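# Wheel cart through self-closing door into yellow bay

## Task

Move the utility cart through the self-closing door into the other room and park it in the yellow taped bay, with all four wheels fully inside the tape and none touching it. The case of copy paper must rest in the cart's top tray without overhanging any tray edge. The door must have swung shut before the scene is ended. One or both robots may do the work. At the end every robot must have released its grip and backed away, and no robot may be fallen or left leaning (that is a failure). The result must hold by itself: anything that stays in place only because a robot supports it does not count.

## Robot and tools

Two identical Hello Robot Stretch 3 robots, r1 and r2, share the scene. Each has a two-wheel differential base (0.33 m long, 0.34 m wide, small passive omni wheel at the rear), a lift that slides up a mast, and a telescoping arm that reaches out to the robot's right side. The base cannot strafe; to move the gripper forward you drive the base. Turning in place pivots about the point between the drive wheels, 0.05 m behind the front edge. With the arm in and the wrist folded, a spin sweeps a 0.28 m radius; an unfolded level wrist reaches past that.

Frames: the base frame has its origin on the floor between the drive wheels, x forward, y left, z up. hand_pose is in this frame, located where the closed fingertips meet; with all wrist joints at zero its x axis points up, y back along the arm toward the mast, z toward the rear. The odometry frame is the base frame at scene start. Each robot reports only in its own frames, so relative placement of the two robots can only be judged from images, lidar_m, wrist_depth_mm and head_depth_mm.

Tool execute_actions: argument actions is a list holding exactly one action object (or empty, which just returns state and pictures). The action is keyed by "r1" and/or "r2". Per robot: "base" with exactly one of translate_m (relative straight drive from the base's last reported position, metres, -1 to 1, positive forward) or rotate_rad (relative in-place turn, radians, -3.2 to 3.2, positive counter-clockwise seen from above); "joints" as absolute targets by name: lift_m 0 to 1.1 (arm height), arm_m 0 to 0.52 (extension), wrist_yaw_rad -1.345 to 4.42 (0 along the arm, positive toward the front, 3.0 folded over the base), wrist_pitch_rad -1.57 to 0.451 (0 level, negative tips down), wrist_roll_rad -2.911 to 2.911 (0 fingers side by side), gripper_m -0.089 to 0.179 (larger is wider; actual fingertip gap is 0.007 to 0.025 less, zero below 0.007), head_pan_rad -3.953 to 1.73 (0 forward, positive left, -1.57 toward the arm), head_tilt_rad -1.53 to 0.419 (negative down). Optional "contact_limits": {"arm_m": effort percent 1 to 100} halts the arm when its effort reaches that level and caps its holding force until the next action. Everything in one action starts at once; an action runs at most 15 s. Optional cameras list picks images (r1_head_camera, r1_nav_camera, r1_wrist_camera, same for r2, or "all"; omitted means all, [] none). Any unknown key or out-of-range number rejects the whole call. A reported stop cancels the later movement calls in that same reply. Omitted joints or bases may keep pushing toward earlier targets without it showing.

Tool wait: seconds 0 to 10; commands nothing and returns the same readout. Tool zoom_image: camera plus region [x0, y0, x1, y1] in pixels from the top-left, at most 504 by 504, on that camera's latest full image. Tool finished_scene: scene number; irreversible; the goal must already be met and stable.

Result lines: base_status and joint_status tell how each motion ended: done (for the base, wheels turned the commanded amount even if slipping), off_target (stopped short, may still push), contact_stop, time_out, torque_fault (target dropped, holds where it stopped unless slack or off). on_its_own covers uncommanded parts; its "held at" is a target, not a position. The arm and lift stop and go slack on firm contact; a slack lift can sag under load or be pushed up by closing fingers on a surface. Base, wrist and head never contact-stop. A wrist servo pushed hard for several seconds shuts off for 10 s. motor_effort is percent of max, positive toward larger values, bracket = peak; readings carry fixed bias and noise. Positive wheel effort drives forward. lidar_m: 12 ranges in metres in 30-degree sectors, first straight ahead then counter-clockwise (4th left, 7th behind, 10th right), plane 0.17 m high, 0.15 to 12 m, blind to clear objects and itself, sees the other robot; the mast and low lift hide parts of sectors 5, 6, 9, 10. Depth grids are 7x7 median depths from the top-left (wrist 45 to 1000 mm, head 280 to 4000 mm, head image sideways); "-" means no reading. base_odometry counts wheel turns, so slip looks like travel; heading -3.142 to 3.142, positive left; turned_by_wheels and turned_by_imu give turn since last result; base_tilt forward/right positive, with up to about 4 degrees fixed bias.

Speed: base goes 0.30 m/s and 1.9 rad/s only with lift_m under 0.30, arm_m under 0.03 and wrist_yaw_rad over 2.54; otherwise 0.10 m/s and 0.63 rad/s.

Gripper: close to a value below the object's width to grasp; open at least 0.02 above the touch value to let go. Readings don't confirm a grasp; to re-squeeze send a new value.

Cautions: fold or unfold the wrist only with lift_m 0.32 to 0.95, wrist_pitch_rad -0.4, roll near 0; once folded the lift may go down to 0.25. With yaw below -0.4 keep pitch at -0.5 or lower. Pushing something rigid with the gripper above about 0.45 m can tip the robot, more so on a repeated push or raised contact limit. Driving while holding or pressing something fixed, or snagging furniture (especially reversing), can tip it; reverse the last move in small steps, free the gripper, lower the lift to about 0.2. Robots pressing each other hard fails the run; bases in contact must not drive further. Two robots commanded the same distance differ by up to 2.5 cm per metre, which strains a shared load. Avoid drops, slams and hard shoves. Something may occasionally nudge loose objects. The robot holds the last command while you think.

Each tool is called as name(argument=value, ...) on one line, values as JSON.

## Session

execute_actions(actions=[])

Scene clock: 0.00 s.
r1.base_odometry: x=+0.000 y=+0.000 heading=+0.000 (m, m, rad; r1's odometry frame)
r1.turned_by_wheels: +0.000 (rad since the last result)
r1.turned_by_imu: +0.000 (rad since the last result)
r1.base_tilt: forward=+0.7 right=-0.7 (deg)
r1.lidar_m: 0.79 0.73 0.74 0.92 1.92 2.11 2.65 1.70 1.73 2.64 3.67 1.21
r1.head_depth_mm: 1153 1154 1152 1160 1157 1162 1163 / 1036 1037 1037 1037 1040 1043 1045 / 943 939 941 943 945 949 950 / 864 861 862 866 867 871 867 / 795 796 797 801 801 803 802 / 741 742 739 742 743 743 747 / 691 691 693 694 694 694 695
r1.base_status: not commanded
r1.joint_positions: lift_m=+0.328 arm_m=-0.002 wrist_yaw_rad=+2.875 wrist_pitch_rad=-0.557 wrist_roll_rad=+0.004 gripper_m=+0.037 head_pan_rad=-0.009 head_tilt_rad=-0.010
r1.joint_status: not commanded
r1.motor_effort: left_wheel=+1 right_wheel=+1 lift_m=+35 arm_m=+0 wrist_yaw_rad=+1 wrist_pitch_rad=+7 wrist_roll_rad=+0 gripper_m=+0 head_pan_rad=+1 head_tilt_rad=+2 (%)
r1.hand_pose: x=+0.0327 y=+0.0541 z=+0.3111 quat_wxyz=(+0.284, +0.701, +0.102, +0.647) (m; r1's base frame)
r1.wrist_depth_mm: - - - 913 744 618 540 / - - - 987 800 661 564 / 808 - 926 950 834 695 587 / 652 - 726 767 787 728 625 / 554 - 611 633 659 678 643 / 481 - - 533 552 569 596 / - - - 454 476 490 507
r2.base_odometry: x=+0.000 y=+0.000 heading=+0.000 (m, m, rad; r2's odometry frame)
r2.turned_by_wheels: +0.000 (rad since the last result)
r2.turned_by_imu: +0.000 (rad since the last result)
r2.base_tilt: forward=-1.1 right=+1.7 (deg)
r2.lidar_m: 1.45 1.41 1.50 2.14 2.26 2.36 2.71 1.62 1.72 2.58 2.52 1.91
r2.head_depth_mm: 1791 1925 1933 1980 1980 2017 2002 / 1717 1760 1780 1812 1828 1846 1876 / 1632 1641 1672 1688 1708 1735 1745 / 1545 1545 1563 1572 1603 1624 1630 / 1451 1468 1476 1485 1506 1508 1521 / 1359 1383 1389 1398 1415 1433 1434 / 1296 1301 1311 1324 1331 1354 1358
r2.base_status: not commanded
r2.joint_positions: lift_m=+0.494 arm_m=+0.001 wrist_yaw_rad=+2.991 wrist_pitch_rad=-0.483 wrist_roll_rad=-0.008 gripper_m=+0.037 head_pan_rad=+0.010 head_tilt_rad=-0.020
r2.joint_status: not commanded
r2.motor_effort: left_wheel=-1 right_wheel=+0 lift_m=+24 arm_m=-1 wrist_yaw_rad=+0 wrist_pitch_rad=+4 wrist_roll_rad=+0 gripper_m=+0 head_pan_rad=+1 head_tilt_rad=+1 (%)
r2.hand_pose: x=+0.0110 y=+0.0678 z=+0.4924 quat_wxyz=(+0.220, +0.694, +0.118, +0.675) (m; r2's base frame)
r2.wrist_depth_mm: - - - - - - - / - - - - - - - / 975 - - - - - - / 816 - 943 948 992 - - / 714 728 - 806 868 894 955 / 633 655 674 677 737 763 791 / 568 - - 632 639 681 700
pictures: r1_head_camera (sideways: a quarter turn clockwise sets it upright), r1_nav_camera (sideways: a quarter turn counterclockwise sets it upright), r1_wrist_camera, r2_head_camera (sideways: a quarter turn clockwise sets it upright), r2_nav_camera (sideways: a quarter turn counterclockwise sets it upright), r2_wrist_camera
Images, in order (width x height): r1_head_camera 896x504, r1_nav_camera 672x504, r1_wrist_camera 644x364, r2_head_camera 896x504, r2_nav_camera 672x504, r2_wrist_camera 644x364.

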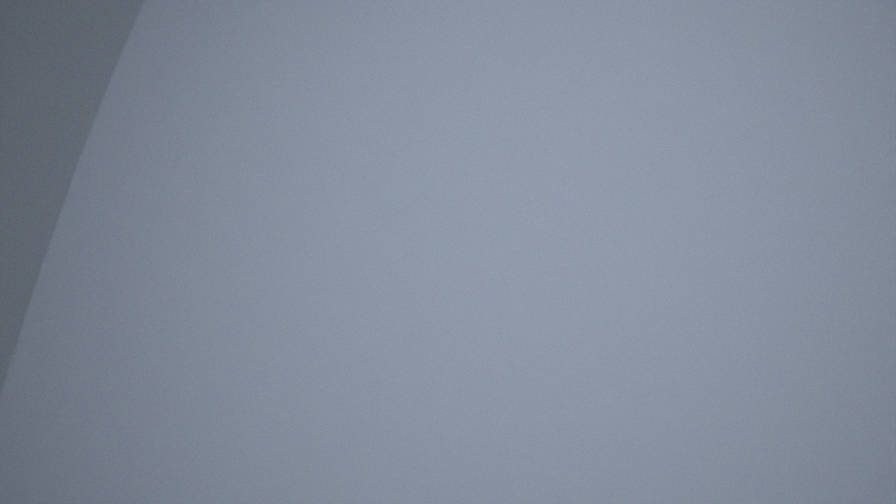

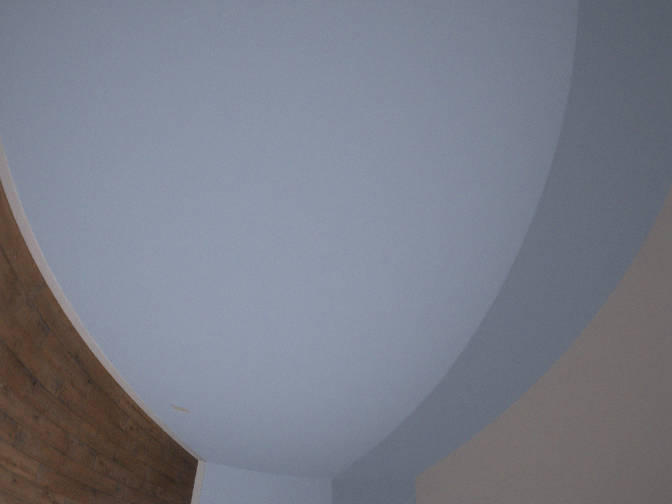

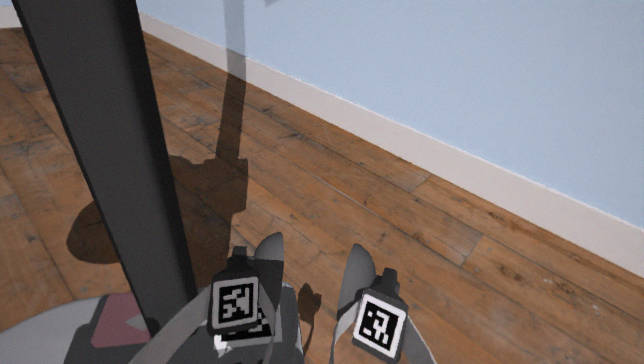

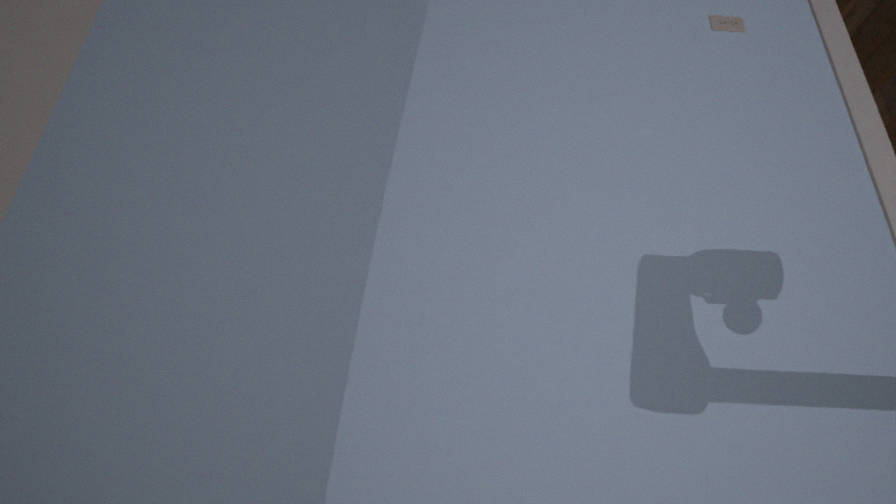

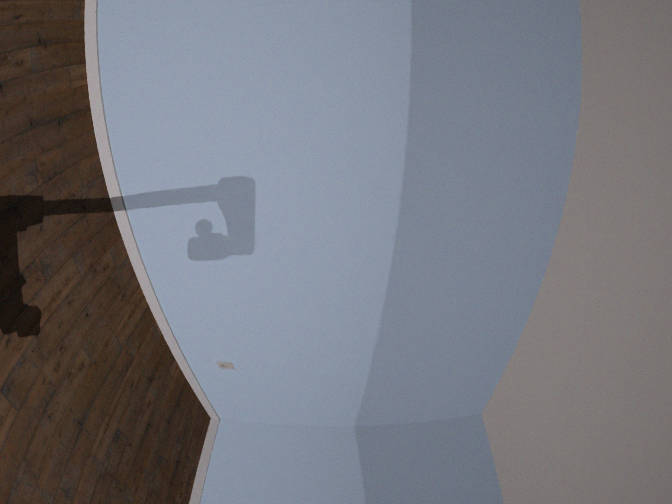

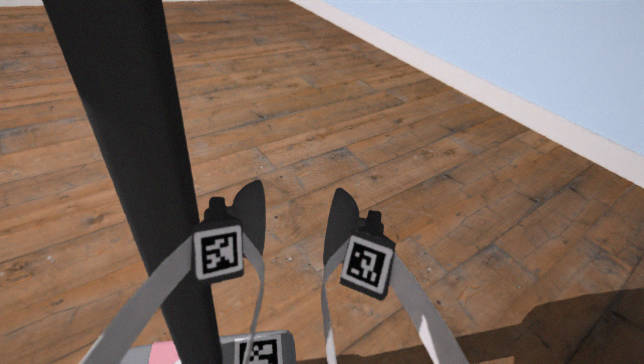

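execute_actions(actions=[{"r1":{"joints":{"head_pan_rad":-2.6,"head_tilt_rad":-0.4,"lift_m":0.27}},"r2":{"joints":{"head_pan_rad":-2.6,"head_tilt_rad":-0.4,"lift_m":0.27}}}], cameras=["r1_nav_camera","r2_nav_camera","r1_head_camera","r2_head_camera"])

Scene clock: 7.03 s.
r1.base_odometry: x=+0.000 y=+0.000 heading=+0.000 (m, m, rad; r1's odometry frame)
r1.turned_by_wheels: +0.000 (rad since the last result)
r1.turned_by_imu: -0.002 (rad since the last result)
r1.base_tilt: forward=+0.6 right=-0.7 (deg)
r1.lidar_m: 0.79 0.73 0.74 0.92 1.91 2.11 2.65 1.70 1.73 2.64 3.65 1.21
r1.head_depth_mm: 3494 3832 - 2869 2083 1613 1319 / 3478 3738 - 2944 2103 1620 1323 / 3469 3705 - 2998 2124 1644 1337 / 3390 3692 - 3049 2161 1657 1343 / 3331 3570 3844 2334 2078 1673 1354 / 3346 3562 1844 2239 2087 1684 1371 / 3326 3524 1757 2179 2038 1699 1372
r1.base_status: not commanded
r1.joint_positions: lift_m=+0.270 arm_m=-0.002 wrist_yaw_rad=+2.875 wrist_pitch_rad=-0.558 wrist_roll_rad=+0.004 gripper_m=+0.037 head_pan_rad=-2.593 head_tilt_rad=-0.395
r1.joint_status: all done
r1.motor_effort: left_wheel=+1(1) right_wheel=+1(0) lift_m=+25(32) arm_m=+0(0) wrist_yaw_rad=+1(1) wrist_pitch_rad=+8(8) wrist_roll_rad=+0(0) gripper_m=+0(0) head_pan_rad=-3(36) head_tilt_rad=-2(26) (%)
r1.hand_pose: x=+0.0327 y=+0.0540 z=+0.2529 quat_wxyz=(+0.284, +0.701, +0.102, +0.647) (m; r1's base frame)
r1.wrist_depth_mm: - - - 930 745 625 536 / 909 - - 986 787 663 558 / 704 - 804 855 809 696 589 / 576 - 630 661 712 700 615 / 480 - 533 545 568 595 609 / - - - 458 482 495 516 / - - - 394 415 425 435
r2.base_odometry: x=+0.000 y=+0.000 heading=+0.000 (m, m, rad; r2's odometry frame)
r2.turned_by_wheels: +0.000 (rad since the last result)
r2.turned_by_imu: +0.001 (rad since the last result)
r2.base_tilt: forward=-1.1 right=+1.8 (deg)
r2.lidar_m: 1.45 1.41 1.49 2.13 2.26 2.36 2.71 1.62 1.72 2.57 2.52 1.91
r2.head_depth_mm: 3752 3972 - 3755 2368 1770 1399 / 3763 - - 3604 2358 1746 1388 / 3793 - - 3521 2331 1735 1377 / 3848 - - 3445 2285 1726 1369 / 3856 - 2238 2177 2056 1695 1354 / 3873 - 1742 2142 2070 1671 1346 / 3994 - - 2881 2041 1662 1327
r2.base_status: not commanded
r2.joint_positions: lift_m=+0.271 arm_m=+0.001 wrist_yaw_rad=+2.991 wrist_pitch_rad=-0.483 wrist_roll_rad=-0.008 gripper_m=+0.037 head_pan_rad=-2.593 head_tilt_rad=-0.395
r2.joint_status: all done
r2.motor_effort: left_wheel=-1(1) right_wheel=+0(0) lift_m=+11(22) arm_m=-1(0) wrist_yaw_rad=+0(0) wrist_pitch_rad=+4(4) wrist_roll_rad=+0(0) gripper_m=+0(0) head_pan_rad=-5(51) head_tilt_rad=-2(20) (%)
r2.hand_pose: x=+0.0110 y=+0.0678 z=+0.2690 quat_wxyz=(+0.220, +0.694, +0.118, +0.675) (m; r2's base frame)
r2.wrist_depth_mm: 952 - - - - - - / 749 - 871 941 - - - / 630 - 712 748 793 845 909 / 525 - 595 608 647 683 731 / 468 - - 538 547 567 602 / - - - 443 470 483 512 / - - - 400 408 427 442
pictures: r1_head_camera (sideways: a quarter turn clockwise sets it upright), r1_nav_camera (sideways: a quarter turn counterclockwise sets it upright), r2_head_camera (sideways: a quarter turn clockwise sets it upright), r2_nav_camera (sideways: a quarter turn counterclockwise sets it upright)
Images, in order (width x height): r1_head_camera 896x504, r1_nav_camera 672x504, r2_head_camera 896x504, r2_nav_camera 672x504.

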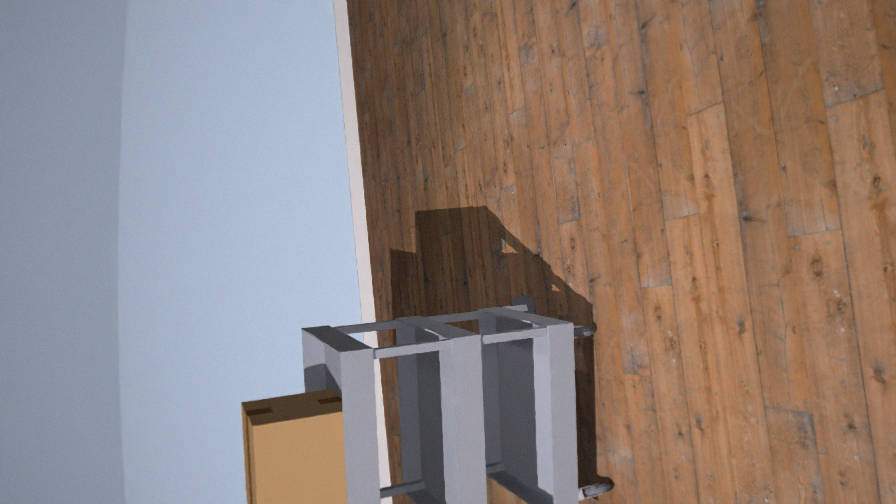

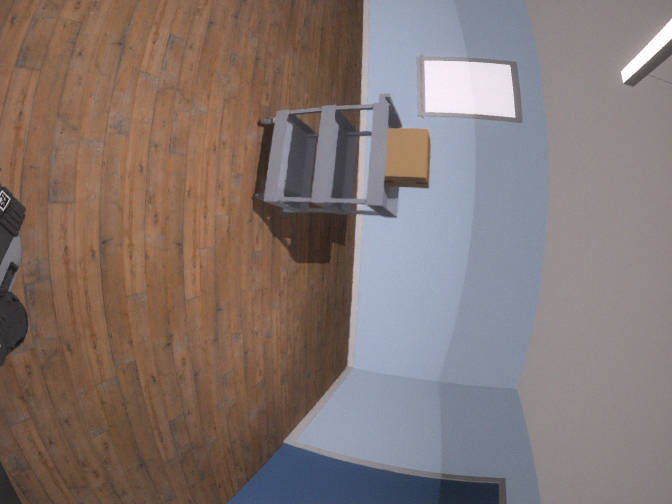

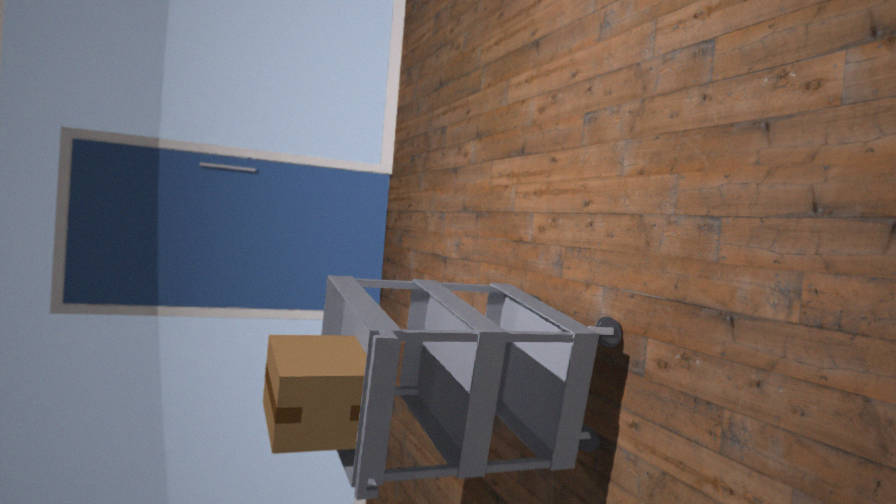

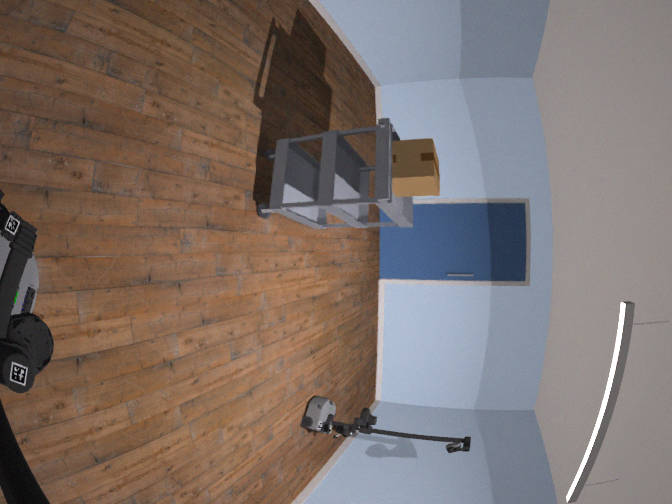

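execute_actions(actions=[{"r1":{"base":{"rotate_rad":3.08},"joints":{"head_pan_rad":0}}}], cameras=[])

execute_actions(actions=[{"r1":{"base":{"translate_m":1}}}], cameras=[])

execute_actions(actions=[{"r1":{"base":{"translate_m":0.9}}}], cameras=[])

execute_actions(actions=[{"r1":{"base":{"rotate_rad":-0.85}}}], cameras=["r1_nav_camera","r2_head_camera"])

Scene clock: 23.37 s.
r1.base_odometry: x=+0.000 y=+0.000 heading=+3.080 (m, m, rad; r1's odometry frame)
r1.turned_by_wheels: +3.080 (rad since the last result)
r1.turned_by_imu: +3.072 (rad since the last result)
r1.base_tilt: forward=+0.7 right=-0.7 (deg)
r1.lidar_m: 2.51 1.70 1.70 2.63 3.66 1.33 0.82 0.73 0.73 0.88 1.64 2.10
r1.head_depth_mm: 1977 2102 2265 2410 2066 1611 1321 / 2166 2314 2483 2630 2093 1631 1332 / 2365 2536 2759 2844 2111 1653 1331 / 2592 2828 3095 3021 2156 1649 1341 / 2891 3189 3491 3085 2162 1669 1361 / 3297 3677 - 3137 2172 1688 1365 / 3549 3811 - 3172 2217 1700 1370
r1.base_status: done
r1.joint_positions: lift_m=+0.270 arm_m=-0.002 wrist_yaw_rad=+2.875 wrist_pitch_rad=-0.558 wrist_roll_rad=+0.004 gripper_m=+0.037 head_pan_rad=-0.007 head_tilt_rad=-0.395
r1.joint_status: all done
r1.motor_effort: left_wheel=+0(4) right_wheel=+2(12) lift_m=+25(25) arm_m=-1(1) wrist_yaw_rad=+1(1) wrist_pitch_rad=+8(8) wrist_roll_rad=+0(0) gripper_m=+0(1) head_pan_rad=+3(36) head_tilt_rad=-3(2) (%)
r1.hand_pose: x=+0.0327 y=+0.0540 z=+0.2529 quat_wxyz=(+0.284, +0.701, +0.102, +0.647) (m; r1's base frame)
r1.wrist_depth_mm: - - - - - - - / 914 - - - - - - / 699 - 805 859 907 978 - / 570 - 633 666 699 748 795 / 484 - 531 552 567 592 626 / - - - 463 482 491 516 / - - - 395 415 428 438
r2.base_odometry: x=+0.000 y=+0.000 heading=+0.000 (m, m, rad; r2's odometry frame)
r2.turned_by_wheels: +0.000 (rad since the last result)
r2.turned_by_imu: +0.001 (rad since the last result)
r2.base_tilt: forward=-1.1 right=+1.8 (deg)
r2.lidar_m: 1.45 1.42 1.49 2.14 2.26 2.35 2.58 1.62 1.72 2.58 2.51 1.91
r2.head_depth_mm: 3775 - - 3680 2383 1764 1395 / 3785 - - 3618 2363 1745 1370 / 3824 - - 3529 2334 1730 1367 / 3759 - - 3483 2310 1713 1362 / 3896 - 2238 2165 2077 1698 1346 / 3885 - 1738 2129 2074 1677 1339 / 3977 - - 2870 2068 1658 1342
r2.base_status: not commanded
r2.joint_positions: lift_m=+0.271 arm_m=+0.001 wrist_yaw_rad=+2.991 wrist_pitch_rad=-0.483 wrist_roll_rad=-0.008 gripper_m=+0.037 head_pan_rad=-2.593 head_tilt_rad=-0.395
r2.joint_status: not commanded
r2.motor_effort: left_wheel=-1(1) right_wheel=+0(1) lift_m=+11(12) arm_m=+0(0) wrist_yaw_rad=+0(0) wrist_pitch_rad=+4(4) wrist_roll_rad=+0(0) gripper_m=+0(0) head_pan_rad=-4(3) head_tilt_rad=-2(2) (%)
r2.hand_pose: x=+0.0110 y=+0.0678 z=+0.2690 quat_wxyz=(+0.220, +0.694, +0.118, +0.675) (m; r2's base frame)
r2.wrist_depth_mm: 928 - - - - - - / 748 - 857 951 - - - / 623 - 704 728 780 852 925 / 520 - 589 615 645 688 725 / 472 - - 534 551 576 596 / - - - 441 468 486 511 / - - - 402 409 429 444
pictures: none
No camera images: the call's "cameras" was empty. Leave "cameras" out to get every camera's image.

Scene clock: 28.47 s.
r1.base_odometry: x=-0.998 y=+0.062 heading=+3.080 (m, m, rad; r1's odometry frame)
r1.turned_by_wheels: +0.000 (rad since the last result)
r1.turned_by_imu: +0.002 (rad since the last result)
r1.base_tilt: forward=+0.6 right=-0.8 (deg)
r1.lidar_m: 1.72 3.23 1.33 1.21 4.31 2.68 1.65 1.48 1.48 1.60 1.43 1.44
r1.head_depth_mm: 1348 1441 1538 1653 1801 1616 1322 / 1477 1578 1701 1841 1938 1624 1333 / 1601 1741 1874 2063 2121 1649 1338 / 1777 1934 2131 2354 2145 1666 1350 / 1968 2158 2422 2681 2161 1668 1357 / 2237 2502 2822 2966 2176 1681 1369 / 2573 2918 3224 3188 2222 1697 1372
r1.base_status: done
r1.joint_positions: lift_m=+0.270 arm_m=-0.002 wrist_yaw_rad=+2.875 wrist_pitch_rad=-0.558 wrist_roll_rad=+0.004 gripper_m=+0.037 head_pan_rad=-0.007 head_tilt_rad=-0.396
r1.joint_status: not commanded
r1.motor_effort: left_wheel=+0(3) right_wheel=+2(10) lift_m=+25(25) arm_m=-1(1) wrist_yaw_rad=+0(0) wrist_pitch_rad=+8(8) wrist_roll_rad=+0(0) gripper_m=+0(0) head_pan_rad=+3(4) head_tilt_rad=-1(2) (%)
r1.hand_pose: x=+0.0327 y=+0.0539 z=+0.2528 quat_wxyz=(+0.284, +0.701, +0.102, +0.646) (m; r1's base frame)
r1.wrist_depth_mm: - - - - - - - / 928 - - - - - - / 707 - 803 852 900 980 - / 572 - 628 659 689 730 784 / 478 - 529 549 566 592 620 / - - - 457 482 494 518 / - - - 394 415 425 439
r2.base_odometry: x=+0.000 y=+0.000 heading=+0.000 (m, m, rad; r2's odometry frame)
r2.turned_by_wheels: +0.000 (rad since the last result)
r2.turned_by_imu: +0.001 (rad since the last result)
r2.base_tilt: forward=-1.1 right=+1.8 (deg)
r2.lidar_m: 1.44 1.41 1.50 2.13 2.26 2.36 2.88 1.62 1.72 2.58 2.52 1.90
r2.head_depth_mm: 3692 3993 - 3210 2367 1762 1400 / 3790 - - 3342 2355 1734 1389 / 3808 - - 3562 2322 1740 1363 / 3819 - - 3441 2291 1716 1367 / 3923 - 2215 2154 2063 1683 1345 / 3830 - 1734 2148 2096 1672 1336 / 3870 - - 2879 2028 1666 1329
r2.base_status: not commanded
r2.joint_positions: lift_m=+0.271 arm_m=+0.001 wrist_yaw_rad=+2.991 wrist_pitch_rad=-0.483 wrist_roll_rad=-0.008 gripper_m=+0.037 head_pan_rad=-2.593 head_tilt_rad=-0.395
r2.joint_status: not commanded
r2.motor_effort: left_wheel=-1(1) right_wheel=+0(0) lift_m=+11(11) arm_m=+0(0) wrist_yaw_rad=+0(0) wrist_pitch_rad=+4(4) wrist_roll_rad=+0(1) gripper_m=+0(0) head_pan_rad=-4(4) head_tilt_rad=-2(2) (%)
r2.hand_pose: x=+0.0110 y=+0.0678 z=+0.2690 quat_wxyz=(+0.220, +0.694, +0.118, +0.675) (m; r2's base frame)
r2.wrist_depth_mm: 958 - - - - - - / 746 - 872 961 - - - / 627 - 707 736 812 862 905 / 527 - 581 623 645 673 727 / 468 - - 539 546 566 599 / - - - 445 475 484 507 / - - - 401 407 428 442
pictures: none
No camera images: the call's "cameras" was empty. Leave "cameras" out to get every camera's image.

Scene clock: 33.23 s.
r1.base_odometry: x=-1.896 y=+0.117 heading=+3.080 (m, m, rad; r1's odometry frame)
r1.turned_by_wheels: +0.000 (rad since the last result)
r1.turned_by_imu: +0.002 (rad since the last result)
r1.base_tilt: forward=+0.7 right=-0.7 (deg)
r1.lidar_m: 1.01 1.92 2.60 1.45 1.42 3.82 2.40 2.15 1.52 0.94 0.84 0.84
r1.head_depth_mm: 783 830 895 963 1038 1135 1232 / 852 913 980 1067 1164 1285 1322 / 925 996 1084 1189 1309 1458 1340 / 1027 1119 1234 1360 1525 1603 1354 / 1146 1263 1401 1582 1794 1664 1353 / 1306 1452 1641 1891 2072 1686 1367 / 1506 1710 1981 2353 2199 1697 1369
r1.base_status: done
r1.joint_positions: lift_m=+0.270 arm_m=-0.002 wrist_yaw_rad=+2.875 wrist_pitch_rad=-0.559 wrist_roll_rad=+0.004 gripper_m=+0.037 head_pan_rad=-0.007 head_tilt_rad=-0.396
r1.joint_status: not commanded
r1.motor_effort: left_wheel=+0(6) right_wheel=+2(10) lift_m=+25(26) arm_m=-1(1) wrist_yaw_rad=+0(0) wrist_pitch_rad=+8(8) wrist_roll_rad=+0(0) gripper_m=+0(0) head_pan_rad=+3(4) head_tilt_rad=-1(1) (%)
r1.hand_pose: x=+0.0327 y=+0.0539 z=+0.2528 quat_wxyz=(+0.284, +0.701, +0.103, +0.646) (m; r1's base frame)
r1.wrist_depth_mm: - - - - - - - / 925 - - - - - - / 703 - 796 859 906 988 - / 575 - 623 656 698 745 783 / 483 - 538 554 564 593 621 / - - - 461 481 490 518 / - - - 393 413 425 438
r2.base_odometry: x=+0.000 y=+0.000 heading=+0.000 (m, m, rad; r2's odometry frame)
r2.turned_by_wheels: +0.000 (rad since the last result)
r2.turned_by_imu: +0.001 (rad since the last result)
r2.base_tilt: forward=-1.1 right=+1.8 (deg)
r2.lidar_m: 1.45 1.42 1.50 2.14 2.25 2.36 3.37 1.62 1.72 2.58 2.52 1.90
r2.head_depth_mm: 3799 3964 - 3683 2420 1764 1392 / 3759 - - 3642 2359 1747 1383 / 3833 - - 3549 2335 1707 1376 / 3822 - - 3479 2309 1696 1364 / 3811 - 2228 2158 2064 1694 1351 / 3865 - 1756 2130 2067 1687 1343 / 3849 - - 2867 2032 1664 1336
r2.base_status: not commanded
r2.joint_positions: lift_m=+0.271 arm_m=+0.001 wrist_yaw_rad=+2.991 wrist_pitch_rad=-0.483 wrist_roll_rad=-0.008 gripper_m=+0.037 head_pan_rad=-2.593 head_tilt_rad=-0.395
r2.joint_status: not commanded
r2.motor_effort: left_wheel=-1(1) right_wheel=-1(1) lift_m=+11(11) arm_m=+0(0) wrist_yaw_rad=+0(0) wrist_pitch_rad=+4(4) wrist_roll_rad=+0(0) gripper_m=+0(0) head_pan_rad=-4(3) head_tilt_rad=-1(1) (%)
r2.hand_pose: x=+0.0110 y=+0.0678 z=+0.2690 quat_wxyz=(+0.220, +0.694, +0.118, +0.675) (m; r2's base frame)
r2.wrist_depth_mm: 949 - - - - - - / 751 - 865 934 - - - / 616 - 695 741 785 857 929 / 524 - 593 611 639 684 733 / 469 - - 532 547 573 598 / - - - 445 468 488 506 / - - - 401 404 426 445
pictures: none
No camera images: the call's "cameras" was empty. Leave "cameras" out to get every camera's image.

Scene clock: 35.00 s.
r1.base_odometry: x=-1.896 y=+0.117 heading=+2.230 (m, m, rad; r1's odometry frame)
r1.turned_by_wheels: -0.850 (rad since the last result)
r1.turned_by_imu: -0.849 (rad since the last result)
r1.base_tilt: forward=+0.6 right=-0.7 (deg)
r1.lidar_m: 0.84 0.87 1.20 2.59 2.69 1.39 1.37 3.04 2.23 2.15 1.19 0.87
r1.head_depth_mm: 680 722 788 867 945 1055 1200 / 680 733 799 869 954 1069 1204 / 681 735 795 868 956 1065 1198 / 682 733 796 868 958 1064 1200 / 680 732 794 867 954 1060 1200 / 679 732 795 866 955 1061 1191 / 677 731 796 863 954 1057 1196
r1.base_status: done
r1.joint_positions: lift_m=+0.270 arm_m=-0.002 wrist_yaw_rad=+2.875 wrist_pitch_rad=-0.559 wrist_roll_rad=+0.004 gripper_m=+0.037 head_pan_rad=-0.007 head_tilt_rad=-0.396
r1.joint_status: not commanded
r1.motor_effort: left_wheel=+2(8) right_wheel=-2(7) lift_m=+26(25) arm_m=-1(1) wrist_yaw_rad=+0(0) wrist_pitch_rad=+8(8) wrist_roll_rad=+0(0) gripper_m=-1(0) head_pan_rad=+4(3) head_tilt_rad=-1(2) (%)
r1.hand_pose: x=+0.0327 y=+0.0539 z=+0.2528 quat_wxyz=(+0.284, +0.701, +0.103, +0.646) (m; r1's base frame)
r1.wrist_depth_mm: - - - - - - 793 / 930 - - - - - 791 / 705 - 801 862 914 956 790 / 580 - 633 662 707 732 749 / 479 - 533 551 565 595 615 / - - - 464 482 495 516 / - - - 396 418 425 439
r2.base_odometry: x=+0.000 y=+0.000 heading=+0.000 (m, m, rad; r2's odometry frame)
r2.turned_by_wheels: +0.000 (rad since the last result)
r2.turned_by_imu: +0.000 (rad since the last result)
r2.base_tilt: forward=-1.1 right=+1.8 (deg)
r2.lidar_m: 1.44 1.42 1.49 2.14 2.25 2.35 3.37 1.62 1.72 2.58 2.52 1.91
r2.head_depth_mm: 3738 - - 3660 2393 1757 1394 / 3780 - - 3662 2361 1759 1389 / 3828 - - 3535 2312 1735 1370 / 3776 - - 3467 2287 1715 1365 / 3792 - 2246 2191 2068 1695 1353 / 3875 - 1723 2163 2067 1675 1341 / 3908 - - 2878 2052 1666 1329
r2.base_status: not commanded
r2.joint_positions: lift_m=+0.271 arm_m=+0.001 wrist_yaw_rad=+2.991 wrist_pitch_rad=-0.483 wrist_roll_rad=-0.008 gripper_m=+0.037 head_pan_rad=-2.593 head_tilt_rad=-0.395
r2.joint_status: not commanded
r2.motor_effort: left_wheel=-1(1) right_wheel=+0(1) lift_m=+11(11) arm_m=+0(0) wrist_yaw_rad=+0(0) wrist_pitch_rad=+5(4) wrist_roll_rad=+0(0) gripper_m=+0(0) head_pan_rad=-4(4) head_tilt_rad=-2(2) (%)
r2.hand_pose: x=+0.0110 y=+0.0678 z=+0.2690 quat_wxyz=(+0.220, +0.694, +0.118, +0.675) (m; r2's base frame)
r2.wrist_depth_mm: 949 - - - - - - / 747 - 884 947 - - - / 633 - 700 747 790 862 930 / 526 - 592 623 642 676 717 / 473 - - 543 546 563 603 / - - - 444 473 489 509 / - - - 401 407 424 444
pictures: r1_nav_camera (sideways: a quarter turn counterclockwise sets it upright), r2_head_camera (sideways: a quarter turn clockwise sets it upright)
Images, in order (width x height): r1_nav_camera 672x504, r2_head_camera 896x504.

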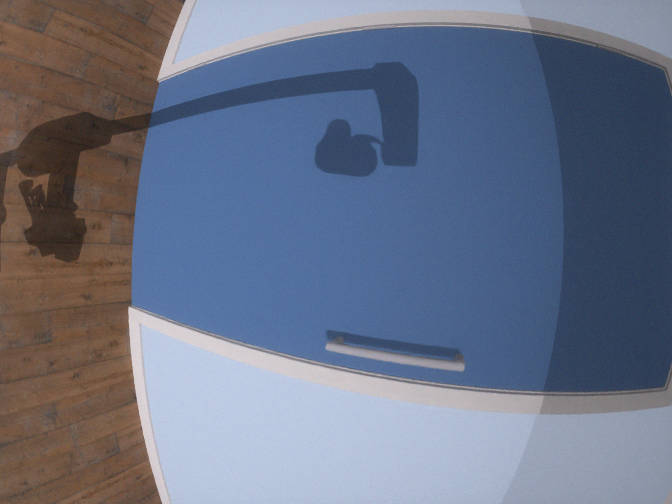

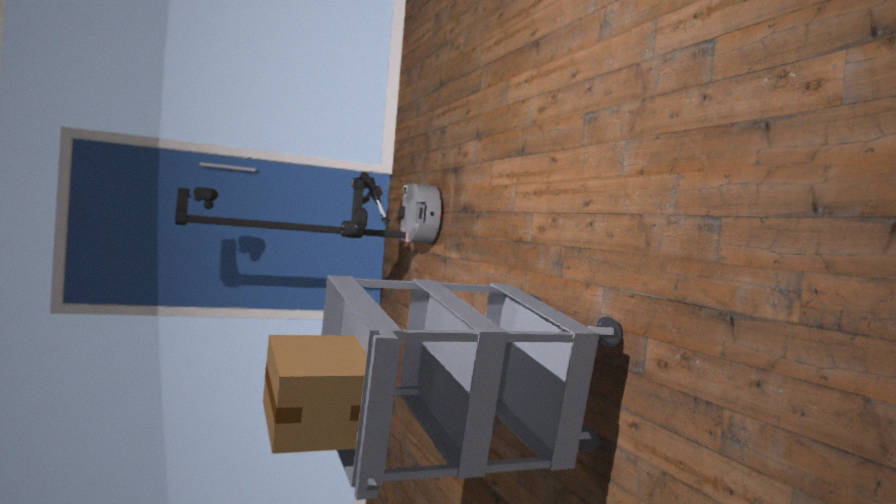

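execute_actions(actions=[{"r1":{"joints":{"lift_m":0.9,"wrist_pitch_rad":-0.4}},"r2":{"base":{"rotate_rad":-2.95},"joints":{"head_pan_rad":0.3}}}], cameras=[])

execute_actions(actions=[{"r1":{"base":{"translate_m":0.35},"joints":{"wrist_yaw_rad":1.57,"wrist_pitch_rad":0,"gripper_m":0.12,"arm_m":0.05}},"r2":{"base":{"translate_m":1}}}], cameras=["r1_wrist_camera","r1_nav_camera"])

Scene clock: 58.10 s.
r1.base_odometry: x=-1.896 y=+0.117 heading=+2.230 (m, m, rad; r1's odometry frame)
r1.turned_by_wheels: +0.000 (rad since the last result)
r1.turned_by_imu: -0.003 (rad since the last result)
r1.base_tilt: forward=+0.7 right=-0.7 (deg)
r1.lidar_m: 0.84 0.87 1.20 2.59 2.69 1.38 1.38 3.04 2.23 2.15 1.19 0.87
r1.head_depth_mm: 681 718 787 868 947 1059 1209 / 681 735 796 868 957 1066 1199 / 682 733 797 871 956 1060 1202 / 682 730 795 870 954 1065 1197 / 680 731 794 865 956 1057 1197 / 680 731 791 865 951 1063 1200 / 678 730 794 863 952 1058 1195
r1.base_status: not commanded
r1.joint_positions: lift_m=+0.900 arm_m=-0.002 wrist_yaw_rad=+2.875 wrist_pitch_rad=-0.420 wrist_roll_rad=+0.004 gripper_m=+0.037 head_pan_rad=-0.007 head_tilt_rad=-0.396
r1.joint_status: all done
r1.motor_effort: left_wheel=+2(2) right_wheel=-2(2) lift_m=+45(47) arm_m=-1(1) wrist_yaw_rad=+0(0) wrist_pitch_rad=+11(12) wrist_roll_rad=+0(0) gripper_m=+1(1) head_pan_rad=+3(4) head_tilt_rad=-1(1) (%)
r1.hand_pose: x=+0.0378 y=+0.0728 z=+0.9118 quat_wxyz=(+0.239, +0.706, +0.054, +0.664) (m; r1's base frame)
r1.wrist_depth_mm: - - - - - - 799 / - - - - - - 797 / - - - - - - 797 / - - - - - - 790 / - - - - - - 783 / - - - - - - 769 / - - - - - - 780
r2.base_odometry: x=+0.000 y=+0.000 heading=-2.950 (m, m, rad; r2's odometry frame)
r2.turned_by_wheels: -2.950 (rad since the last result)
r2.turned_by_imu: -2.891 (rad since the last result)
r2.base_tilt: forward=-1.1 right=+1.9 (deg)
r2.lidar_m: 4.37 1.62 2.92 2.52 2.52 1.63 1.42 1.42 1.64 2.23 2.23 2.58
r2.head_depth_mm: 3800 - - 3641 2368 1767 1395 / 3799 - - 3598 2360 1729 1387 / 3812 - - 3537 2293 1716 1372 / 3767 3999 - 3521 2279 1716 1359 / 3768 - - 2951 2160 1700 1346 / 3808 - 1779 1984 2062 1674 1338 / 3805 - 1708 2150 2007 1662 1334
r2.base_status: done
r2.joint_positions: lift_m=+0.271 arm_m=+0.001 wrist_yaw_rad=+2.991 wrist_pitch_rad=-0.483 wrist_roll_rad=-0.008 gripper_m=+0.037 head_pan_rad=+0.293 head_tilt_rad=-0.396
r2.joint_status: all done
r2.motor_effort: left_wheel=+1(14) right_wheel=-1(4) lift_m=+11(12) arm_m=-1(0) wrist_yaw_rad=+0(0) wrist_pitch_rad=+4(4) wrist_roll_rad=+0(0) gripper_m=+0(0) head_pan_rad=+3(47) head_tilt_rad=-2(1) (%)
r2.hand_pose: x=+0.0110 y=+0.0678 z=+0.2690 quat_wxyz=(+0.220, +0.694, +0.118, +0.675) (m; r2's base frame)
r2.wrist_depth_mm: 944 - - - - - - / 751 - 871 955 - - - / 622 - 692 738 789 868 921 / 529 - 588 612 641 682 721 / 468 - - 532 545 564 601 / - - - 440 473 484 507 / - - - 401 406 424 444
pictures: none
No camera images: the call's "cameras" was empty. Leave "cameras" out to get every camera's image.

Scene clock: 63.27 s.
r1.base_odometry: x=-2.111 y=+0.394 heading=+2.230 (m, m, rad; r1's odometry frame)
r1.turned_by_wheels: +0.000 (rad since the last result)
r1.turned_by_imu: +0.000 (rad since the last result)
r1.base_tilt: forward=+0.7 right=-0.7 (deg)
r1.lidar_m: 0.49 0.51 0.70 1.95 2.69 1.73 1.72 3.02 2.23 1.89 0.69 0.51
r1.head_depth_mm: 380 409 444 485 535 596 670 / 380 409 444 484 534 595 672 / 379 409 444 485 534 594 669 / 378 409 442 484 532 593 670 / 378 408 443 484 532 592 669 / 378 408 443 483 532 592 670 / 377 408 442 483 532 594 668
r1.base_status: done
r1.joint_positions: lift_m=+0.900 arm_m=+0.050 wrist_yaw_rad=+1.573 wrist_pitch_rad=-0.024 wrist_roll_rad=+0.004 gripper_m=+0.120 head_pan_rad=-0.007 head_tilt_rad=-0.396
r1.joint_status: all done
r1.motor_effort: left_wheel=+2(6) right_wheel=-2(3) lift_m=+45(45) arm_m=+6(7) wrist_yaw_rad=-2(3) wrist_pitch_rad=+13(13) wrist_roll_rad=+0(0) gripper_m=+0(81) head_pan_rad=+3(3) head_tilt_rad=-1(1) (%)
r1.hand_pose: x=+0.2342 y=-0.1940 z=+1.0080 quat_wxyz=(+0.505, +0.508, -0.494, +0.493) (m; r1's base frame)
r1.wrist_depth_mm: 411 409 403 399 400 394 389 / 415 414 412 407 402 398 395 / 423 420 418 412 397 405 404 / 428 427 426 418 414 413 408 / 435 434 429 422 410 421 416 / 441 - 436 436 420 425 422 / 451 451 446 444 427 433 428
r2.base_odometry: x=-0.982 y=-0.191 heading=-2.950 (m, m, rad; r2's odometry frame)
r2.turned_by_wheels: +0.000 (rad since the last result)
r2.turned_by_imu: +0.000 (rad since the last result)
r2.base_tilt: forward=-1.1 right=+1.7 (deg)
r2.lidar_m: 3.41 1.01 0.83 2.77 2.78 2.75 2.38 2.38 2.29 1.98 1.98 2.29
r2.head_depth_mm: 2906 3163 3386 3586 2376 1760 1387 / 2974 3121 3400 3606 2377 1742 1379 / 2944 3188 3406 3485 2324 1725 1377 / 2968 3138 3482 3499 2281 1703 1354 / 2962 3176 3416 3030 2262 1690 1359 / 2970 3201 3435 3318 2232 1666 1341 / 2953 3160 3549 2918 1936 1541 1334
r2.base_status: done
r2.joint_positions: lift_m=+0.271 arm_m=+0.001 wrist_yaw_rad=+2.991 wrist_pitch_rad=-0.483 wrist_roll_rad=-0.008 gripper_m=+0.037 head_pan_rad=+0.293 head_tilt_rad=-0.396
r2.joint_status: not commanded
r2.motor_effort: left_wheel=+1(11) right_wheel=-1(5) lift_m=+12(12) arm_m=+0(0) wrist_yaw_rad=+0(1) wrist_pitch_rad=+4(4) wrist_roll_rad=+0(0) gripper_m=+0(0) head_pan_rad=+4(5) head_tilt_rad=-1(1) (%)
r2.hand_pose: x=+0.0110 y=+0.0678 z=+0.2690 quat_wxyz=(+0.220, +0.694, +0.118, +0.675) (m; r2's base frame)
r2.wrist_depth_mm: 934 - - - - 825 938 / 752 - 882 929 - - - / 626 - 711 748 796 853 920 / 527 - 587 614 651 683 721 / 470 - - 538 548 572 599 / - - - 444 471 485 505 / - - - 399 408 425 444
pictures: r1_nav_camera (sideways: a quarter turn counterclockwise sets it upright), r1_wrist_camera
Images, in order (width x height): r1_nav_camera 672x504, r1_wrist_camera 644x364.

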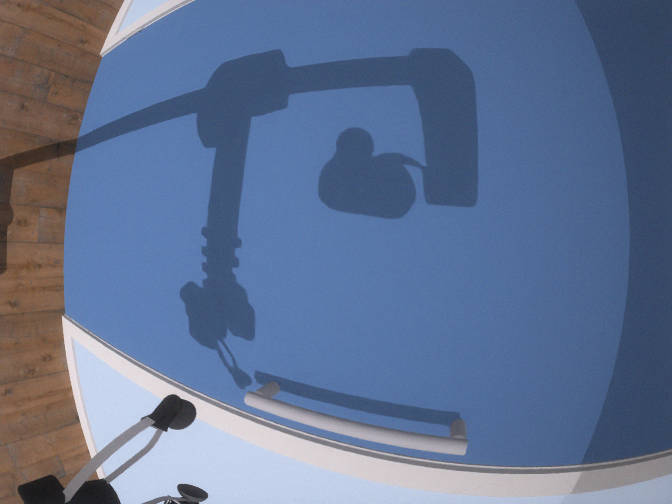

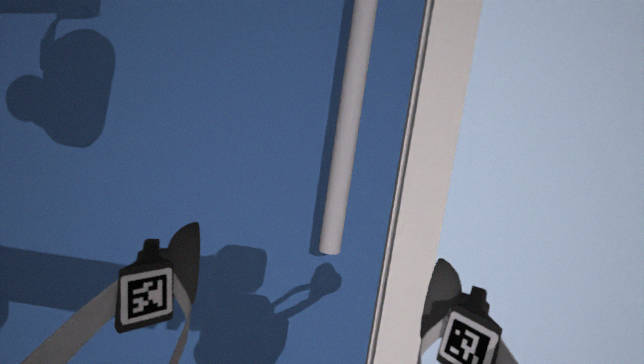

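execute_actions(actions=[{"r1":{"base":{"translate_m":0.2},"joints":{"lift_m":0.97,"arm_m":0.065}},"r2":{"base":{"translate_m":1}}}], cameras=["r1_wrist_camera"])

execute_actions(actions=[{"r1":{"joints":{"gripper_m":-0.03}},"r2":{"base":{"translate_m":1}}}], cameras=["r1_wrist_camera"])

execute_actions(actions=[{"r1":{"base":{"translate_m":-0.3},"joints":{"arm_m":0.02}}}], cameras=["r1_wrist_camera","r2_nav_camera"])

Scene clock: 75.80 s.
r1.base_odometry: x=-2.233 y=+0.552 heading=+2.230 (m, m, rad; r1's odometry frame)
r1.turned_by_wheels: +0.000 (rad since the last result)
r1.turned_by_imu: -0.002 (rad since the last result)
r1.base_tilt: forward=+0.7 right=-0.7 (deg)
r1.lidar_m: 0.29 0.30 0.42 1.15 2.68 1.93 1.92 3.03 2.22 1.11 0.41 0.30
r1.head_depth_mm: - - - - 294 325 366 / - - - - 293 324 366 / - - - - 293 324 365 / - - - - 293 324 365 / - - - - 292 323 364 / - - - - 292 323 365 / - - - - 292 322 364
r1.base_status: done
r1.joint_positions: lift_m=+0.970 arm_m=+0.065 wrist_yaw_rad=+1.573 wrist_pitch_rad=-0.023 wrist_roll_rad=+0.004 gripper_m=+0.120 head_pan_rad=-0.007 head_tilt_rad=-0.396
r1.joint_status: all done
r1.motor_effort: left_wheel=+2(4) right_wheel=-2(1) lift_m=+44(45) arm_m=+6(4) wrist_yaw_rad=-2(2) wrist_pitch_rad=+12(13) wrist_roll_rad=+0(0) gripper_m=+0(1) head_pan_rad=+4(3) head_tilt_rad=-1(1) (%)
r1.hand_pose: x=+0.2343 y=-0.2091 z=+1.0784 quat_wxyz=(+0.505, +0.507, -0.494, +0.494) (m; r1's base frame)
r1.wrist_depth_mm: 212 210 209 207 206 191 201 / 216 215 213 141 209 195 204 / 219 217 216 146 213 197 208 / 222 221 220 146 215 200 211 / 227 224 223 151 219 203 216 / 230 - 227 153 223 207 219 / 234 232 230 156 227 223 222
r2.base_odometry: x=-1.963 y=-0.381 heading=-2.950 (m, m, rad; r2's odometry frame)
r2.turned_by_wheels: +0.000 (rad since the last result)
r2.turned_by_imu: +0.001 (rad since the last result)
r2.base_tilt: forward=-1.0 right=+1.8 (deg)
r2.lidar_m: 2.47 2.16 2.87 0.74 0.75 3.49 3.33 3.33 1.99 1.72 1.72 1.99
r2.head_depth_mm: 2107 2251 2428 2655 2393 1748 1395 / 2094 2230 2465 2681 2354 1739 1377 / 2106 2247 2426 2641 2329 1714 1378 / 2095 2256 2434 2677 2305 1720 1364 / 2100 2232 2444 2677 2267 1685 1349 / 2115 2185 2437 2637 2194 1674 1340 / 2120 2271 2488 2686 2203 1663 1326
r2.base_status: done
r2.joint_positions: lift_m=+0.271 arm_m=+0.001 wrist_yaw_rad=+2.991 wrist_pitch_rad=-0.483 wrist_roll_rad=-0.008 gripper_m=+0.037 head_pan_rad=+0.293 head_tilt_rad=-0.396
r2.joint_status: not commanded
r2.motor_effort: left_wheel=+2(11) right_wheel=-2(4) lift_m=+12(12) arm_m=+0(0) wrist_yaw_rad=+0(0) wrist_pitch_rad=+4(4) wrist_roll_rad=+0(0) gripper_m=+1(0) head_pan_rad=+5(4) head_tilt_rad=-1(2) (%)
r2.hand_pose: x=+0.0110 y=+0.0678 z=+0.2690 quat_wxyz=(+0.220, +0.694, +0.118, +0.675) (m; r2's base frame)
r2.wrist_depth_mm: 642 - 735 - - - - / 718 - 849 946 - - - / 614 - 697 729 806 847 920 / 519 - 589 613 650 685 726 / 471 - - 528 548 569 603 / - - - 441 471 486 506 / - - - 400 408 426 444
pictures: r1_wrist_camera
Images, in order (width x height): r1_wrist_camera 644x364.

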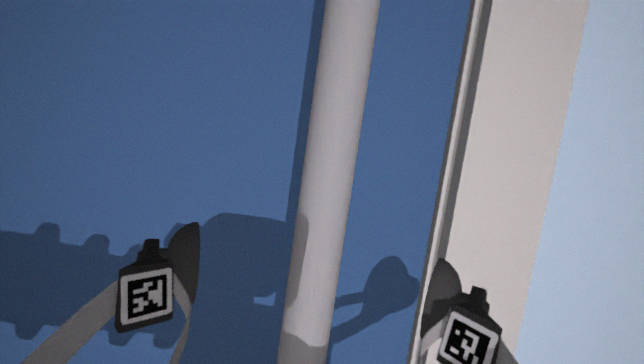

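Scene clock: 80.97 s.
r1.base_odometry: x=-2.233 y=+0.552 heading=+2.230 (m, m, rad; r1's odometry frame)
r1.turned_by_wheels: +0.000 (rad since the last result)
r1.turned_by_imu: -0.001 (rad since the last result)
r1.base_tilt: forward=+0.7 right=-0.7 (deg)
r1.lidar_m: 0.29 0.30 0.42 1.16 2.69 1.94 1.92 1.33 2.23 1.11 0.41 0.30
r1.head_depth_mm: - - - - 293 324 366 / - - - - 293 324 366 / - - - - 293 323 365 / - - - - 292 323 365 / - - - - 292 323 364 / - - - - 292 322 364 / - - - - 292 322 363
r1.base_status: not commanded
r1.joint_positions: lift_m=+0.970 arm_m=+0.065 wrist_yaw_rad=+1.572 wrist_pitch_rad=-0.023 wrist_roll_rad=+0.004 gripper_m=-0.020 head_pan_rad=-0.007 head_tilt_rad=-0.396
r1.joint_status: gripper_m off_target (ended at -0.020, target -0.030)
r1.on_its_own: gripper_m is held at -0.021, not at your -0.030, by its stall guard, which is not easing now
r1.motor_effort: left_wheel=+2(2) right_wheel=-4(4) lift_m=+45(44) arm_m=+6(6) wrist_yaw_rad=-2(2) wrist_pitch_rad=+12(12) wrist_roll_rad=+0(0) gripper_m=-19(98) head_pan_rad=+4(4) head_tilt_rad=-1(2) (%)
r1.hand_pose: x=+0.2343 y=-0.2093 z=+1.0784 quat_wxyz=(+0.505, +0.507, -0.495, +0.494) (m; r1's base frame)
r1.wrist_depth_mm: 211 211 210 144 206 191 201 / 215 213 212 141 208 195 205 / 218 217 216 146 213 196 208 / 222 220 219 146 215 200 212 / 226 225 222 149 219 203 215 / 230 228 226 147 222 207 218 / 234 232 231 150 213 212 222
r2.base_odometry: x=-2.945 y=-0.572 heading=-2.950 (m, m, rad; r2's odometry frame)
r2.turned_by_wheels: +0.000 (rad since the last result)
r2.turned_by_imu: +0.000 (rad since the last result)
r2.base_tilt: forward=-1.1 right=+1.8 (deg)
r2.lidar_m: 1.51 1.37 1.37 3.02 1.32 1.19 4.29 2.95 1.69 1.46 1.46 1.70
r2.head_depth_mm: 1250 1355 1455 1581 1735 1751 1391 / 1247 1339 1466 1595 1741 1754 1386 / 1251 1364 1464 1587 1750 1718 1375 / 1254 1346 1463 1587 1744 1702 1360 / 1259 1361 1466 1596 1752 1693 1353 / 1255 1354 1458 1607 1759 1681 1337 / 1269 1344 1457 1620 1752 1592 1334
r2.base_status: done
r2.joint_positions: lift_m=+0.271 arm_m=+0.001 wrist_yaw_rad=+2.991 wrist_pitch_rad=-0.483 wrist_roll_rad=-0.008 gripper_m=+0.037 head_pan_rad=+0.293 head_tilt_rad=-0.396
r2.joint_status: not commanded
r2.motor_effort: left_wheel=+2(12) right_wheel=-1(4) lift_m=+12(11) arm_m=-1(0) wrist_yaw_rad=+0(1) wrist_pitch_rad=+4(4) wrist_roll_rad=+0(0) gripper_m=+0(0) head_pan_rad=+4(4) head_tilt_rad=-2(2) (%)
r2.hand_pose: x=+0.0110 y=+0.0678 z=+0.2690 quat_wxyz=(+0.220, +0.694, +0.118, +0.675) (m; r2's base frame)
r2.wrist_depth_mm: 925 - - - - - - / 750 - 881 945 - - - / 623 - 693 751 788 859 911 / 531 - 590 608 653 675 714 / 469 - - 535 550 572 599 / - - - 442 474 483 511 / - - - 403 406 424 445
pictures: r1_wrist_camera
Images, in order (width x height): r1_wrist_camera 644x364.

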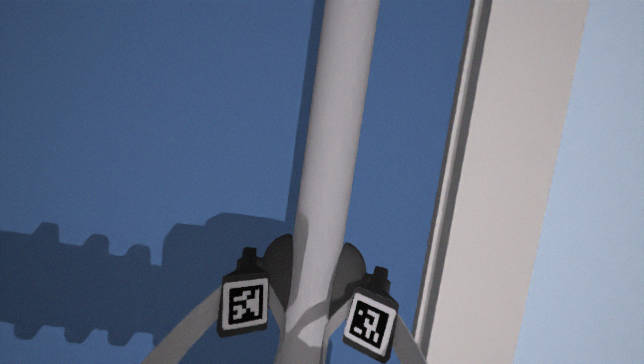

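Scene clock: 85.13 s.
r1.base_odometry: x=-2.049 y=+0.315 heading=+2.230 (m, m, rad; r1's odometry frame)
r1.turned_by_wheels: +0.000 (rad since the last result)
r1.turned_by_imu: -0.001 (rad since the last result)
r1.base_tilt: forward=+0.7 right=-0.7 (deg)
r1.lidar_m: 0.42 0.48 0.79 2.35 2.70 1.63 1.62 1.06 2.23 2.15 0.83 0.42
r1.head_depth_mm: 307 331 358 389 427 474 531 / 314 338 366 399 439 488 549 / 320 346 374 409 451 502 567 / 326 353 383 420 463 519 589 / 333 361 393 430 479 537 611 / 340 369 403 443 492 554 634 / 347 378 413 455 508 574 660
r1.base_status: done
r1.joint_positions: lift_m=+0.970 arm_m=+0.020 wrist_yaw_rad=+1.582 wrist_pitch_rad=-0.022 wrist_roll_rad=+0.004 gripper_m=-0.020 head_pan_rad=-0.007 head_tilt_rad=-0.396
r1.joint_status: all done
r1.on_its_own: gripper_m is held at -0.021, not at your -0.030, by its stall guard, which is not easing now
r1.motor_effort: left_wheel=+1(10) right_wheel=+0(24) lift_m=+45(44) arm_m=+3(17) wrist_yaw_rad=+0(67) wrist_pitch_rad=+12(13) wrist_roll_rad=+0(0) gripper_m=-11(28) head_pan_rad=+4(3) head_tilt_rad=-2(1) (%)
r1.hand_pose: x=+0.2343 y=-0.1619 z=+1.0787 quat_wxyz=(+0.502, +0.509, -0.492, +0.496) (m; r1's base frame)
r1.wrist_depth_mm: 398 365 338 315 291 486 483 / 405 372 344 319 297 500 491 / 411 376 349 323 304 500 498 / 416 383 352 326 309 510 503 / 420 388 355 318 315 518 516 / 426 394 366 - 320 527 523 / 432 397 365 328 543 535 531
r2.base_odometry: x=-2.945 y=-0.572 heading=-2.950 (m, m, rad; r2's odometry frame)
r2.turned_by_wheels: +0.000 (rad since the last result)
r2.turned_by_imu: +0.001 (rad since the last result)
r2.base_tilt: forward=-1.2 right=+1.6 (deg)
r2.lidar_m: 1.50 1.36 1.11 3.02 1.33 1.19 4.27 2.94 1.70 1.46 1.47 1.69
r2.head_depth_mm: 1253 1353 1460 1581 1721 1752 1389 / 1258 1350 1453 1579 1741 1747 1376 / 1250 1340 1467 1582 1752 1735 1377 / 1258 1363 1461 1604 1759 1704 1369 / 1261 1367 1471 1604 1741 1703 1361 / 1257 1357 1481 1612 1792 1681 1346 / 3786 1196 1307 1392 1532 1628 1329
r2.base_status: not commanded
r2.joint_positions: lift_m=+0.271 arm_m=+0.001 wrist_yaw_rad=+2.991 wrist_pitch_rad=-0.483 wrist_roll_rad=-0.008 gripper_m=+0.037 head_pan_rad=+0.293 head_tilt_rad=-0.396
r2.joint_status: not commanded
r2.motor_effort: left_wheel=+2(1) right_wheel=-1(0) lift_m=+12(12) arm_m=+0(0) wrist_yaw_rad=+0(0) wrist_pitch_rad=+4(4) wrist_roll_rad=+0(0) gripper_m=+0(0) head_pan_rad=+4(4) head_tilt_rad=-2(1) (%)
r2.hand_pose: x=+0.0110 y=+0.0678 z=+0.2690 quat_wxyz=(+0.220, +0.694, +0.118, +0.675) (m; r2's base frame)
r2.wrist_depth_mm: 949 - - - - - - / 742 - 881 967 924 940 - / 620 - 693 752 792 854 919 / 532 - 594 617 644 682 729 / 467 - - 535 547 572 609 / - - - 443 471 485 508 / - - - 401 405 429 439
pictures: r1_wrist_camera, r2_nav_camera (sideways: a quarter turn counterclockwise sets it upright)
Images, in order (width x height): r1_wrist_camera 644x364, r2_nav_camera 672x504.

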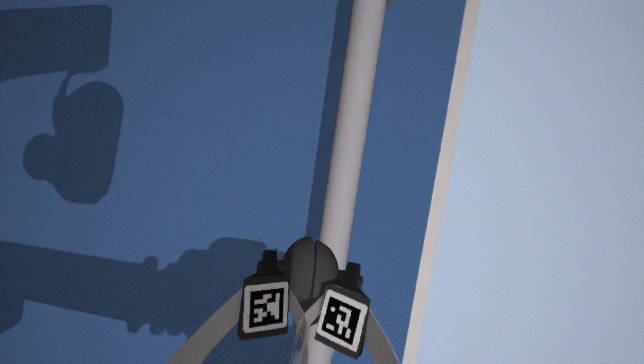

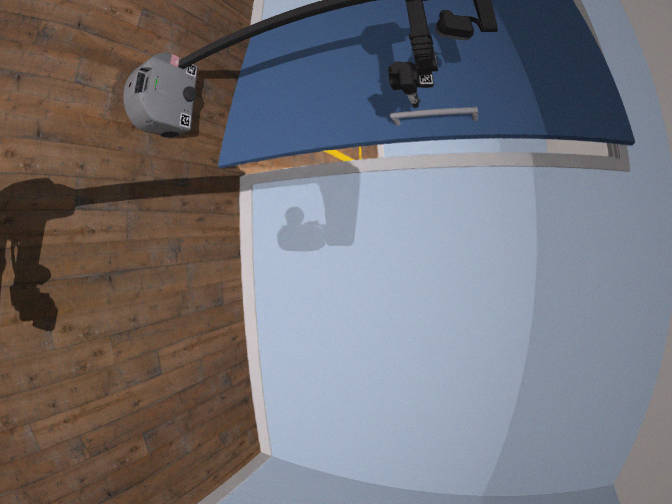

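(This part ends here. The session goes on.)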